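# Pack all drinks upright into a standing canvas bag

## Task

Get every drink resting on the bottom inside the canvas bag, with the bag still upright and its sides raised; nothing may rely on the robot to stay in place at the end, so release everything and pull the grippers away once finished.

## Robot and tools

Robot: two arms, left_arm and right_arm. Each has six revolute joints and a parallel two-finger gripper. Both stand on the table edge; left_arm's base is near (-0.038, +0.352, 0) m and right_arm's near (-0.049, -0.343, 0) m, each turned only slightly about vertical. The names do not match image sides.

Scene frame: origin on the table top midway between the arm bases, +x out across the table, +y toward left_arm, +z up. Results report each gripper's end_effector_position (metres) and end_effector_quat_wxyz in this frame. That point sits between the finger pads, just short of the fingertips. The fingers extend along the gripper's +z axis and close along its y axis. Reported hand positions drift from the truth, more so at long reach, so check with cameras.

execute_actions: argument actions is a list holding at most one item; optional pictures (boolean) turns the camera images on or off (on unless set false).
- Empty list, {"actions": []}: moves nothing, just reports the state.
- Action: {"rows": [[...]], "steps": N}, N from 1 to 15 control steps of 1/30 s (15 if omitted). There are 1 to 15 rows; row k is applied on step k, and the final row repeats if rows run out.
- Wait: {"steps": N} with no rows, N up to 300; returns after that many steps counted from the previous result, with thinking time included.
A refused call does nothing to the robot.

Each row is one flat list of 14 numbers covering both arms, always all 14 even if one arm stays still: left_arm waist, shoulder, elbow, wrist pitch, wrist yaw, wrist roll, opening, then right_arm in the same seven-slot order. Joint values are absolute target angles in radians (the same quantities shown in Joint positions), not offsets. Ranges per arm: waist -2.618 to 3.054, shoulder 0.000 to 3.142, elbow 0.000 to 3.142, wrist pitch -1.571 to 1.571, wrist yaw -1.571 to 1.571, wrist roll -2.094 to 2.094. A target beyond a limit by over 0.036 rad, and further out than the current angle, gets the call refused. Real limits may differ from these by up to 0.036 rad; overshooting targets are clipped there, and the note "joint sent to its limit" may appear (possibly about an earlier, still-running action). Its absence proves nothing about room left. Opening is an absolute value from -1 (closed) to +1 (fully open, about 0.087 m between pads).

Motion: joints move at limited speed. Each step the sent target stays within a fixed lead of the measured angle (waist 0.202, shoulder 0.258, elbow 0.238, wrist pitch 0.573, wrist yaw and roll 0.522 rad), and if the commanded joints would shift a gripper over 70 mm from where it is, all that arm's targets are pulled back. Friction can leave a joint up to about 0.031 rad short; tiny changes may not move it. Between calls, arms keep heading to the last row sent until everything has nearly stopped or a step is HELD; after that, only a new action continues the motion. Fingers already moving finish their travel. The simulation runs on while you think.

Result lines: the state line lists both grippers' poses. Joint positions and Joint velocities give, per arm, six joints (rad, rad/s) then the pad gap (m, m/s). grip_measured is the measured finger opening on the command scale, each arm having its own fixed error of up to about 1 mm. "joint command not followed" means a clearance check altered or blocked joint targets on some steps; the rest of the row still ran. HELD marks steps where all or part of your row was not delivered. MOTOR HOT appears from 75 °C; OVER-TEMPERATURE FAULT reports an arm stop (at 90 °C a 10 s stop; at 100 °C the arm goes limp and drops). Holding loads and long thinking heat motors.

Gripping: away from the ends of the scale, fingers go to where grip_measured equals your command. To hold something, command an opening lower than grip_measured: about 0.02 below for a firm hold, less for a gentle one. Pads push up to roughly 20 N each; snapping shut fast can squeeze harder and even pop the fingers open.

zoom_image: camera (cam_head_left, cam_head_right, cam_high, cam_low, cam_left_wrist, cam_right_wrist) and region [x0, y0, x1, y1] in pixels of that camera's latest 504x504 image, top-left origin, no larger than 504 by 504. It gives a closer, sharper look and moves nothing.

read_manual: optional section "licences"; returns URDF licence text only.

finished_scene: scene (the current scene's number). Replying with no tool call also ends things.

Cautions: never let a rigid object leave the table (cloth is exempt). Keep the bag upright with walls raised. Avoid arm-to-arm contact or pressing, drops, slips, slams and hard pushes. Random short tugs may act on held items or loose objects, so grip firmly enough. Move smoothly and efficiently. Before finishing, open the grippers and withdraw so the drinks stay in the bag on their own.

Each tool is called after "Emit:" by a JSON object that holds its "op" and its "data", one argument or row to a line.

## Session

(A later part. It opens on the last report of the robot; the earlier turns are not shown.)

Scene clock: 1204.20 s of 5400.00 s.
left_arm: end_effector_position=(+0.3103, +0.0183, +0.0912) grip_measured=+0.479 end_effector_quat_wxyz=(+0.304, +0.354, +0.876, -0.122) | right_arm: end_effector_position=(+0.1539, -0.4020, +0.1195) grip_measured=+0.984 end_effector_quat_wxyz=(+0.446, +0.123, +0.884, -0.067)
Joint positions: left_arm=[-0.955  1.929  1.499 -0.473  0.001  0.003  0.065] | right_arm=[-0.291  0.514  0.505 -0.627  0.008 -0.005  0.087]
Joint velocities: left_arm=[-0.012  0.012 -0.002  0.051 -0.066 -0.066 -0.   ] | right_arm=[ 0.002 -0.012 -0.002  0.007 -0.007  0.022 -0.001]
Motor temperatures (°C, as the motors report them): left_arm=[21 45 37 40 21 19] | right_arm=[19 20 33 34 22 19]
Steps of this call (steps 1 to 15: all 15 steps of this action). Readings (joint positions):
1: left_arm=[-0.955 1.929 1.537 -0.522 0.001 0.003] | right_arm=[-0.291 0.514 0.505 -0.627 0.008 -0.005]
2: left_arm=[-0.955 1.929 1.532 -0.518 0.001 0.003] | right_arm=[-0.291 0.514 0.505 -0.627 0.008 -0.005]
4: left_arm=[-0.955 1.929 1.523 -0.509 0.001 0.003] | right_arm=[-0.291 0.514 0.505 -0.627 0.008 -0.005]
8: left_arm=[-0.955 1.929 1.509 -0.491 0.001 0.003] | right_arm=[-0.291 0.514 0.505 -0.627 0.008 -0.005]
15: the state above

Emit:
{"op": "execute_actions", "data": {
  "actions": [
    {"rows":[[-0.957,1.922,1.489,-0.425,0,0,0.455,-0.3,0.5,0.5,-0.6,0,0,1],[-0.957,1.922,1.487,-0.435,0,0,0.455,-0.3,0.5,0.5,-0.6,0,0,1],[-0.957,1.921,1.486,-0.445,0,0,0.455,-0.3,0.5,0.5,-0.6,0,0,1],[-0.957,1.920,1.485,-0.454,0,0,0.455,-0.3,0.5,0.5,-0.6,0,0,1],[-0.957,1.919,1.485,-0.461,0,0,0.46,-0.3,0.5,0.5,-0.6,0,0,1],[-0.957,1.918,1.485,-0.461,0,0,0.467,-0.3,0.5,0.5,-0.6,0,0,1],[-0.957,1.918,1.485,-0.461,0,0,0.474,-0.3,0.5,0.5,-0.6,0,0,1],[-0.957,1.918,1.485,-0.461,0,0,0.482,-0.3,0.5,0.5,-0.6,0,0,1],[-0.957,1.918,1.485,-0.461,0,0,0.495,-0.3,0.5,0.5,-0.6,0,0,1],[-0.957,1.918,1.485,-0.461,0,0,0.52,-0.3,0.5,0.5,-0.6,0,0,1],[-0.957,1.918,1.485,-0.461,0,0,0.56,-0.3,0.5,0.5,-0.6,0,0,1],[-0.957,1.918,1.485,-0.461,0,0,0.61,-0.3,0.5,0.5,-0.6,0,0,1],[-0.957,1.917,1.485,-0.461,0,0,0.66,-0.3,0.5,0.5,-0.6,0,0,1],[-0.957,1.916,1.485,-0.461,0,0,0.71,-0.3,0.5,0.5,-0.6,0,0,1],[-0.957,1.915,1.485,-0.461,0,0,0.75,-0.3,0.5,0.5,-0.6,0,0,1]],"steps":15}
  ],
  "pictures": false
}}

Emit:
{"op": "execute_actions", "data": {
  "actions": [
    {"rows":[[-0.957,1.913,1.485,-0.461,0,0,0.75,-0.3,0.5,0.5,-0.6,0,0,1],[-0.957,1.908,1.485,-0.461,0,0,0.75,-0.3,0.5,0.5,-0.6,0,0,1],[-0.957,1.900,1.485,-0.461,0,0,0.75,-0.3,0.5,0.5,-0.6,0,0,1],[-0.957,1.888,1.485,-0.461,0,0,0.75,-0.3,0.5,0.5,-0.6,0,0,1],[-0.957,1.873,1.485,-0.461,0,0,0.75,-0.3,0.5,0.5,-0.6,0,0,1],[-0.957,1.856,1.485,-0.461,0,0,0.75,-0.3,0.5,0.5,-0.6,0,0,1],[-0.957,1.836,1.485,-0.461,0,0,0.75,-0.3,0.5,0.5,-0.6,0,0,1],[-0.957,1.813,1.485,-0.461,0,0,0.75,-0.3,0.5,0.5,-0.6,0,0,1],[-0.957,1.789,1.485,-0.461,0,0,0.75,-0.3,0.5,0.5,-0.6,0,0,1],[-0.957,1.762,1.485,-0.461,0,0,0.75,-0.3,0.5,0.5,-0.6,0,0,1],[-0.957,1.733,1.485,-0.461,0,0,0.75,-0.3,0.5,0.5,-0.6,0,0,1],[-0.957,1.702,1.485,-0.461,0,0,0.75,-0.3,0.5,0.5,-0.6,0,0,1],[-0.957,1.669,1.482,-0.462,0,0,0.75,-0.3,0.5,0.5,-0.6,0,0,1],[-0.957,1.635,1.475,-0.464,0,0,0.75,-0.3,0.5,0.5,-0.6,0,0,1],[-0.955,1.600,1.463,-0.468,0,0,0.75,-0.3,0.5,0.5,-0.6,0,0,1]],"steps":15}
  ],
  "pictures": false
}}

Emit:
{"op": "execute_actions", "data": {
  "actions": [
    {"rows":[[-0.951,1.563,1.447,-0.473,0,0,0.75,-0.3,0.5,0.5,-0.6,0,0,1],[-0.944,1.526,1.427,-0.479,0,0,0.75,-0.3,0.5,0.5,-0.6,0,0,1],[-0.935,1.487,1.403,-0.486,0,0,0.75,-0.3,0.5,0.5,-0.6,0,0,1],[-0.923,1.448,1.377,-0.494,0,0,0.75,-0.3,0.5,0.5,-0.6,0,0,1],[-0.909,1.408,1.347,-0.503,0,0,0.75,-0.3,0.5,0.5,-0.6,0,0,1],[-0.894,1.368,1.315,-0.513,0,0,0.75,-0.3,0.5,0.5,-0.6,0,0,1],[-0.877,1.328,1.281,-0.523,0,0,0.75,-0.3,0.5,0.5,-0.6,0,0,1],[-0.858,1.287,1.246,-0.534,0,0,0.75,-0.3,0.5,0.5,-0.6,0,0,1],[-0.839,1.247,1.209,-0.545,0,0,0.75,-0.3,0.5,0.5,-0.6,0,0,1],[-0.818,1.207,1.171,-0.557,0,0,0.75,-0.3,0.5,0.5,-0.6,0,0,1],[-0.796,1.167,1.132,-0.569,0,0,0.75,-0.3,0.5,0.5,-0.6,0,0,1],[-0.774,1.128,1.093,-0.581,0,0,0.75,-0.3,0.5,0.5,-0.6,0,0,1],[-0.751,1.089,1.053,-0.592,0,0,0.75,-0.3,0.5,0.5,-0.6,0,0,1],[-0.729,1.052,1.014,-0.604,0,0,0.75,-0.3,0.5,0.5,-0.6,0,0,1],[-0.706,1.015,0.976,-0.616,0,0,0.75,-0.3,0.5,0.5,-0.6,0,0,1]],"steps":15}
  ],
  "pictures": false
}}

Emit:
{"op": "execute_actions", "data": {
  "actions": [
    {"rows":[[-0.683,0.980,0.939,-0.627,0,0,0.75,-0.3,0.5,0.5,-0.6,0,0,1],[-0.661,0.946,0.904,-0.638,0,0,0.75,-0.3,0.5,0.5,-0.6,0,0,1],[-0.639,0.913,0.870,-0.648,0,0,0.75,-0.3,0.5,0.5,-0.6,0,0,1],[-0.619,0.882,0.838,-0.658,0,0,0.75,-0.3,0.5,0.5,-0.6,0,0,1],[-0.599,0.853,0.808,-0.667,0,0,0.75,-0.3,0.5,0.5,-0.6,0,0,1],[-0.580,0.826,0.782,-0.675,0,0,0.75,-0.3,0.5,0.5,-0.6,0,0,1],[-0.563,0.802,0.758,-0.682,0,0,0.75,-0.3,0.5,0.5,-0.6,0,0,1],[-0.548,0.779,0.738,-0.688,0,0,0.75,-0.3,0.5,0.5,-0.6,0,0,1],[-0.534,0.759,0.722,-0.693,0,0,0.75,-0.3,0.5,0.5,-0.6,0,0,1],[-0.522,0.742,0.710,-0.697,0,0,0.75,-0.3,0.5,0.5,-0.6,0,0,1],[-0.513,0.727,0.703,-0.699,0,0,0.75,-0.3,0.5,0.5,-0.6,0,0,1],[-0.506,0.715,0.700,-0.700,0,0,0.75,-0.3,0.5,0.5,-0.6,0,0,1],[-0.502,0.707,0.700,-0.700,0,0,0.75,-0.3,0.5,0.5,-0.6,0,0,1],[-0.500,0.702,0.700,-0.700,0,0,0.75,-0.3,0.5,0.5,-0.6,0,0,1],[-0.500,0.700,0.700,-0.700,0,0,0.75,-0.3,0.5,0.5,-0.6,0,0,1]],"steps":15}
  ],
  "pictures": true
}}

Scene clock: 1270.70 s of 5400.00 s.
left_arm: end_effector_position=(+0.3105, +0.0181, +0.0912) grip_measured=+0.728 end_effector_quat_wxyz=(+0.304, +0.354, +0.876, -0.122) | right_arm: end_effector_position=(+0.1539, -0.4020, +0.1195) grip_measured=+0.984 end_effector_quat_wxyz=(+0.446, +0.123, +0.884, -0.067)
Joint positions: left_arm=[-0.955  1.929  1.498 -0.472  0.001  0.003  0.076] | right_arm=[-0.291  0.514  0.505 -0.627  0.008 -0.005  0.087]
Joint velocities: left_arm=[ 0.002  0.002 -0.002 -0.007 -0.007 -0.007  0.038] | right_arm=[ 0.007 -0.002 -0.012 -0.007  0.037 -0.007 -0.   ]
Motor temperatures (°C, as the motors report them): left_arm=[21 51 37 41 21 19] | right_arm=[19 20 33 34 22 19]
Steps of this call (steps 1 to 15: the robot went on to your last target; steps 16 to 90: nothing new was sent; then 63.00 s passed at rest; steps 91 to 105: all 15 steps of this action). Readings (joint positions):
91: left_arm=[-0.955 1.929 1.498 -0.471 0.001 0.003] | right_arm=[-0.291 0.514 0.505 -0.627 0.008 -0.005]
92: left_arm=[-0.955 1.929 1.498 -0.471 0.001 0.003] | right_arm=[-0.291 0.514 0.505 -0.627 0.008 -0.005]
94: left_arm=[-0.955 1.929 1.498 -0.471 0.001 0.003] | right_arm=[-0.291 0.514 0.505 -0.627 0.008 -0.005]
98: left_arm=[-0.955 1.929 1.498 -0.473 0.001 0.003] | right_arm=[-0.291 0.514 0.505 -0.627 0.008 -0.005]
105: the state above

Scene clock: 1271.20 s of 5400.00 s.
left_arm: end_effector_position=(+0.3042, +0.0241, +0.2035) grip_measured=+0.750 end_effector_quat_wxyz=(+0.409, +0.336, +0.832, -0.164) | right_arm: end_effector_position=(+0.1539, -0.4020, +0.1195) grip_measured=+0.984 end_effector_quat_wxyz=(+0.446, +0.123, +0.884, -0.067)
Joint positions: left_arm=[-0.955  1.684  1.496 -0.47   0.001  0.003  0.077] | right_arm=[-0.291  0.514  0.505 -0.627  0.008 -0.005  0.087]
Joint velocities: left_arm=[-0.002 -1.057 -0.105 -0.022 -0.051 -0.037 -0.   ] | right_arm=[ 0.007 -0.022 -0.012  0.007  0.007  0.037  0.   ]
Motor temperatures (°C, as the motors report them): left_arm=[21 51 37 41 21 19] | right_arm=[19 20 33 34 22 19]
Steps of this call (steps 1 to 15: all 15 steps of this action). Readings (joint positions):
1: left_arm=[-0.955 1.929 1.498 -0.472 0.001 0.003] | right_arm=[-0.291 0.514 0.505 -0.627 0.008 -0.005]
2: left_arm=[-0.955 1.929 1.498 -0.472 0.001 0.003] | right_arm=[-0.291 0.514 0.505 -0.627 0.008 -0.005]
4: left_arm=[-0.955 1.928 1.498 -0.472 0.001 0.003] | right_arm=[-0.291 0.514 0.505 -0.627 0.008 -0.005]
8: left_arm=[-0.955 1.887 1.498 -0.472 0.001 0.003] | right_arm=[-0.291 0.514 0.505 -0.627 0.008 -0.005]
15: the state above

Scene clock: 1271.70 s of 5400.00 s.
left_arm: end_effector_position=(+0.2445, +0.1758, +0.2308) grip_measured=+0.750 end_effector_quat_wxyz=(+0.461, +0.243, +0.843, -0.132) | right_arm: end_effector_position=(+0.1539, -0.4020, +0.1195) grip_measured=+0.984 end_effector_quat_wxyz=(+0.446, +0.123, +0.884, -0.067)
Joint positions: left_arm=[-0.749  1.092  1.063 -0.542  0.001  0.003  0.077] | right_arm=[-0.291  0.514  0.505 -0.627  0.008 -0.005  0.087]
Joint velocities: left_arm=[ 0.637 -1.048 -1.16  -0.3   -0.007  0.022  0.   ] | right_arm=[ 0.002 -0.012  0.012 -0.022 -0.066 -0.037 -0.   ]
Motor temperatures (°C, as the motors report them): left_arm=[21 51 37 41 21 19] | right_arm=[19 20 33 34 22 19]
Steps of this call (steps 1 to 15: all 15 steps of this action). Readings (joint positions):
1: left_arm=[-0.955 1.646 1.490 -0.469 0.001 0.003] | right_arm=[-0.291 0.514 0.505 -0.627 0.008 -0.005]
2: left_arm=[-0.955 1.606 1.479 -0.468 0.001 0.003] | right_arm=[-0.291 0.514 0.505 -0.627 0.008 -0.005]
4: left_arm=[-0.949 1.524 1.445 -0.467 0.001 0.003] | right_arm=[-0.291 0.514 0.505 -0.627 0.008 -0.005]
8: left_arm=[-0.896 1.361 1.333 -0.475 0.001 0.003] | right_arm=[-0.291 0.514 0.505 -0.627 0.008 -0.005]
15: the state above

Scene clock: 1272.20 s of 5400.00 s.
left_arm: end_effector_position=(+0.1838, +0.2786, +0.1548) grip_measured=+0.750 end_effector_quat_wxyz=(+0.419, +0.146, +0.894, -0.067) | right_arm: end_effector_position=(+0.1539, -0.4020, +0.1195) grip_measured=+0.984 end_effector_quat_wxyz=(+0.446, +0.123, +0.884, -0.067)
Joint positions: left_arm=[-0.51   0.726  0.717 -0.685  0.     0.003  0.077] | right_arm=[-0.291  0.514  0.505 -0.627  0.008 -0.005  0.087]
Joint velocities: left_arm=[ 0.066 -0.193 -0.002 -0.066  0.007 -0.007 -0.   ] | right_arm=[-0.002  0.007  0.002  0.037  0.037 -0.081 -0.   ]
Motor temperatures (°C, as the motors report them): left_arm=[21 51 37 41 21 19] | right_arm=[19 20 33 34 22 19]
Steps of this call (steps 1 to 15: all 15 steps of this action). Readings (joint positions):
1: left_arm=[-0.726 1.055 1.024 -0.554 0.001 0.003] | right_arm=[-0.291 0.514 0.505 -0.627 0.008 -0.005]
2: left_arm=[-0.704 1.020 0.986 -0.567 0.001 0.003] | right_arm=[-0.291 0.514 0.505 -0.627 0.008 -0.005]
4: left_arm=[-0.660 0.952 0.914 -0.592 0.000 0.003] | right_arm=[-0.291 0.514 0.505 -0.627 0.008 -0.005]
8: left_arm=[-0.582 0.836 0.794 -0.637 0.000 0.003] | right_arm=[-0.291 0.514 0.505 -0.627 0.008 -0.005]
15: the state above

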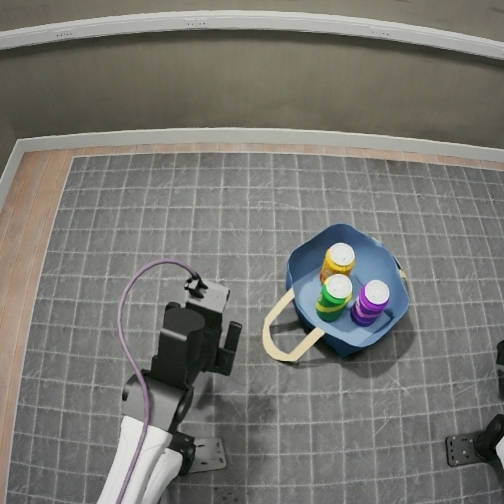

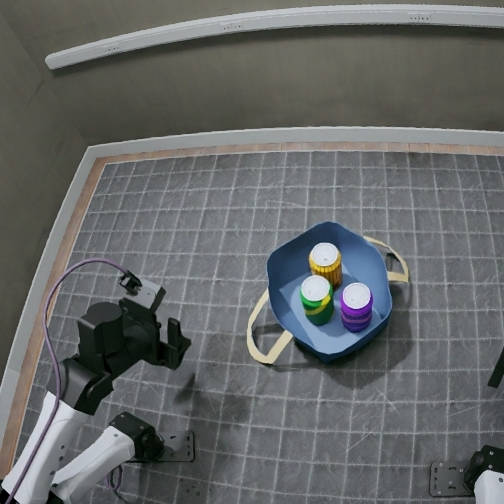

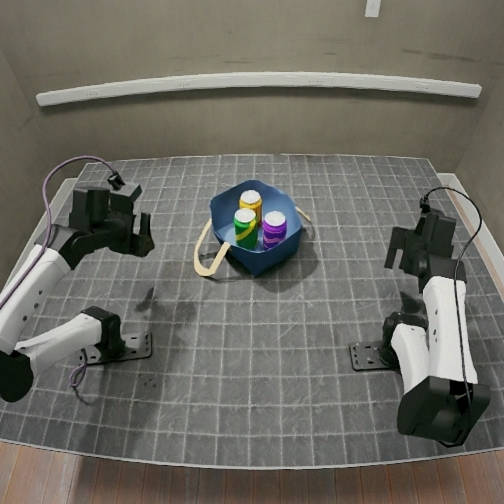

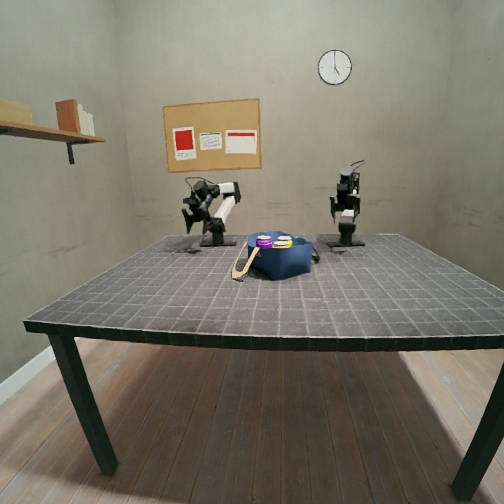

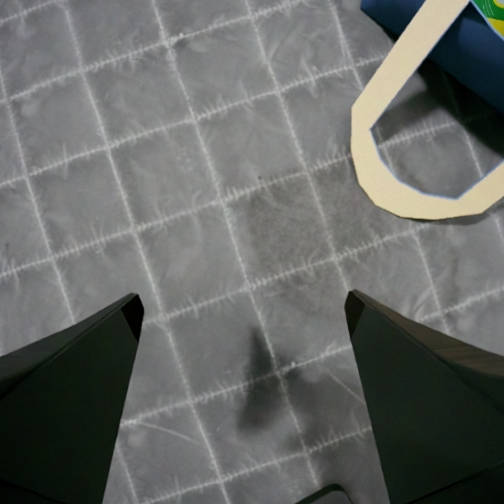

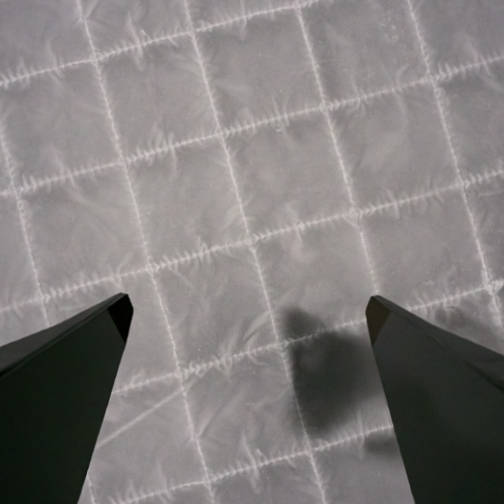

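Emit:
{"op": "zoom_image", "data": {
  "camera": "cam_head_right",
  "region": [230, 200, 430, 380]
}}

Emit:
{"op": "zoom_image", "data": {
  "camera": "cam_head_left",
  "region": [250, 200, 450, 380]
}}

Emit:
{"op": "zoom_image", "data": {
  "camera": "cam_low",
  "region": [210, 200, 340, 300]
}}

Region (230, 200, 430, 380) of cam_head_right's 504x504 image, scaled by 2.520, with more detail than that image has; it fills the top 454 rows of this view, and the rest is white.

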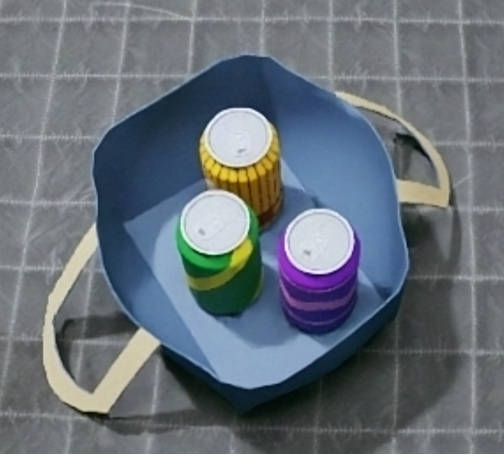

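Region (250, 200, 450, 380) of cam_head_left's 504x504 image, scaled by 2.520, with more detail than that image has; it fills the top 454 rows of this view, and the rest is white.

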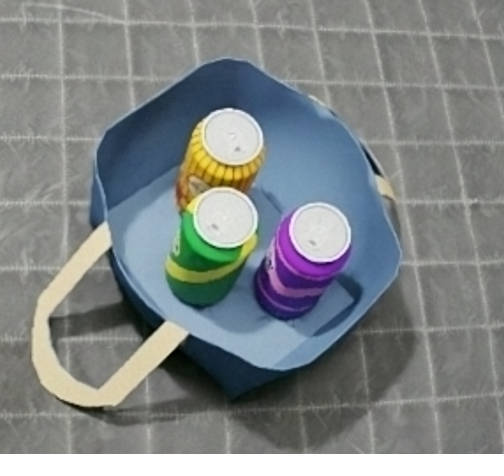

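Region (210, 200, 340, 300) of cam_low's 504x504 image, scaled by 3.877, with more detail than that image has; it fills the top 388 rows of this view, and the rest is white.

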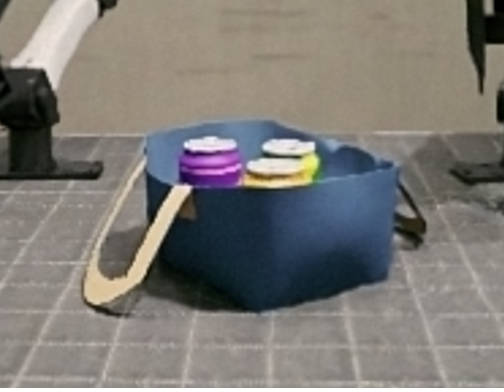

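Emit:
{"op": "finished_scene", "data": {
  "scene": 1
}}

The scene is finished: the task was done.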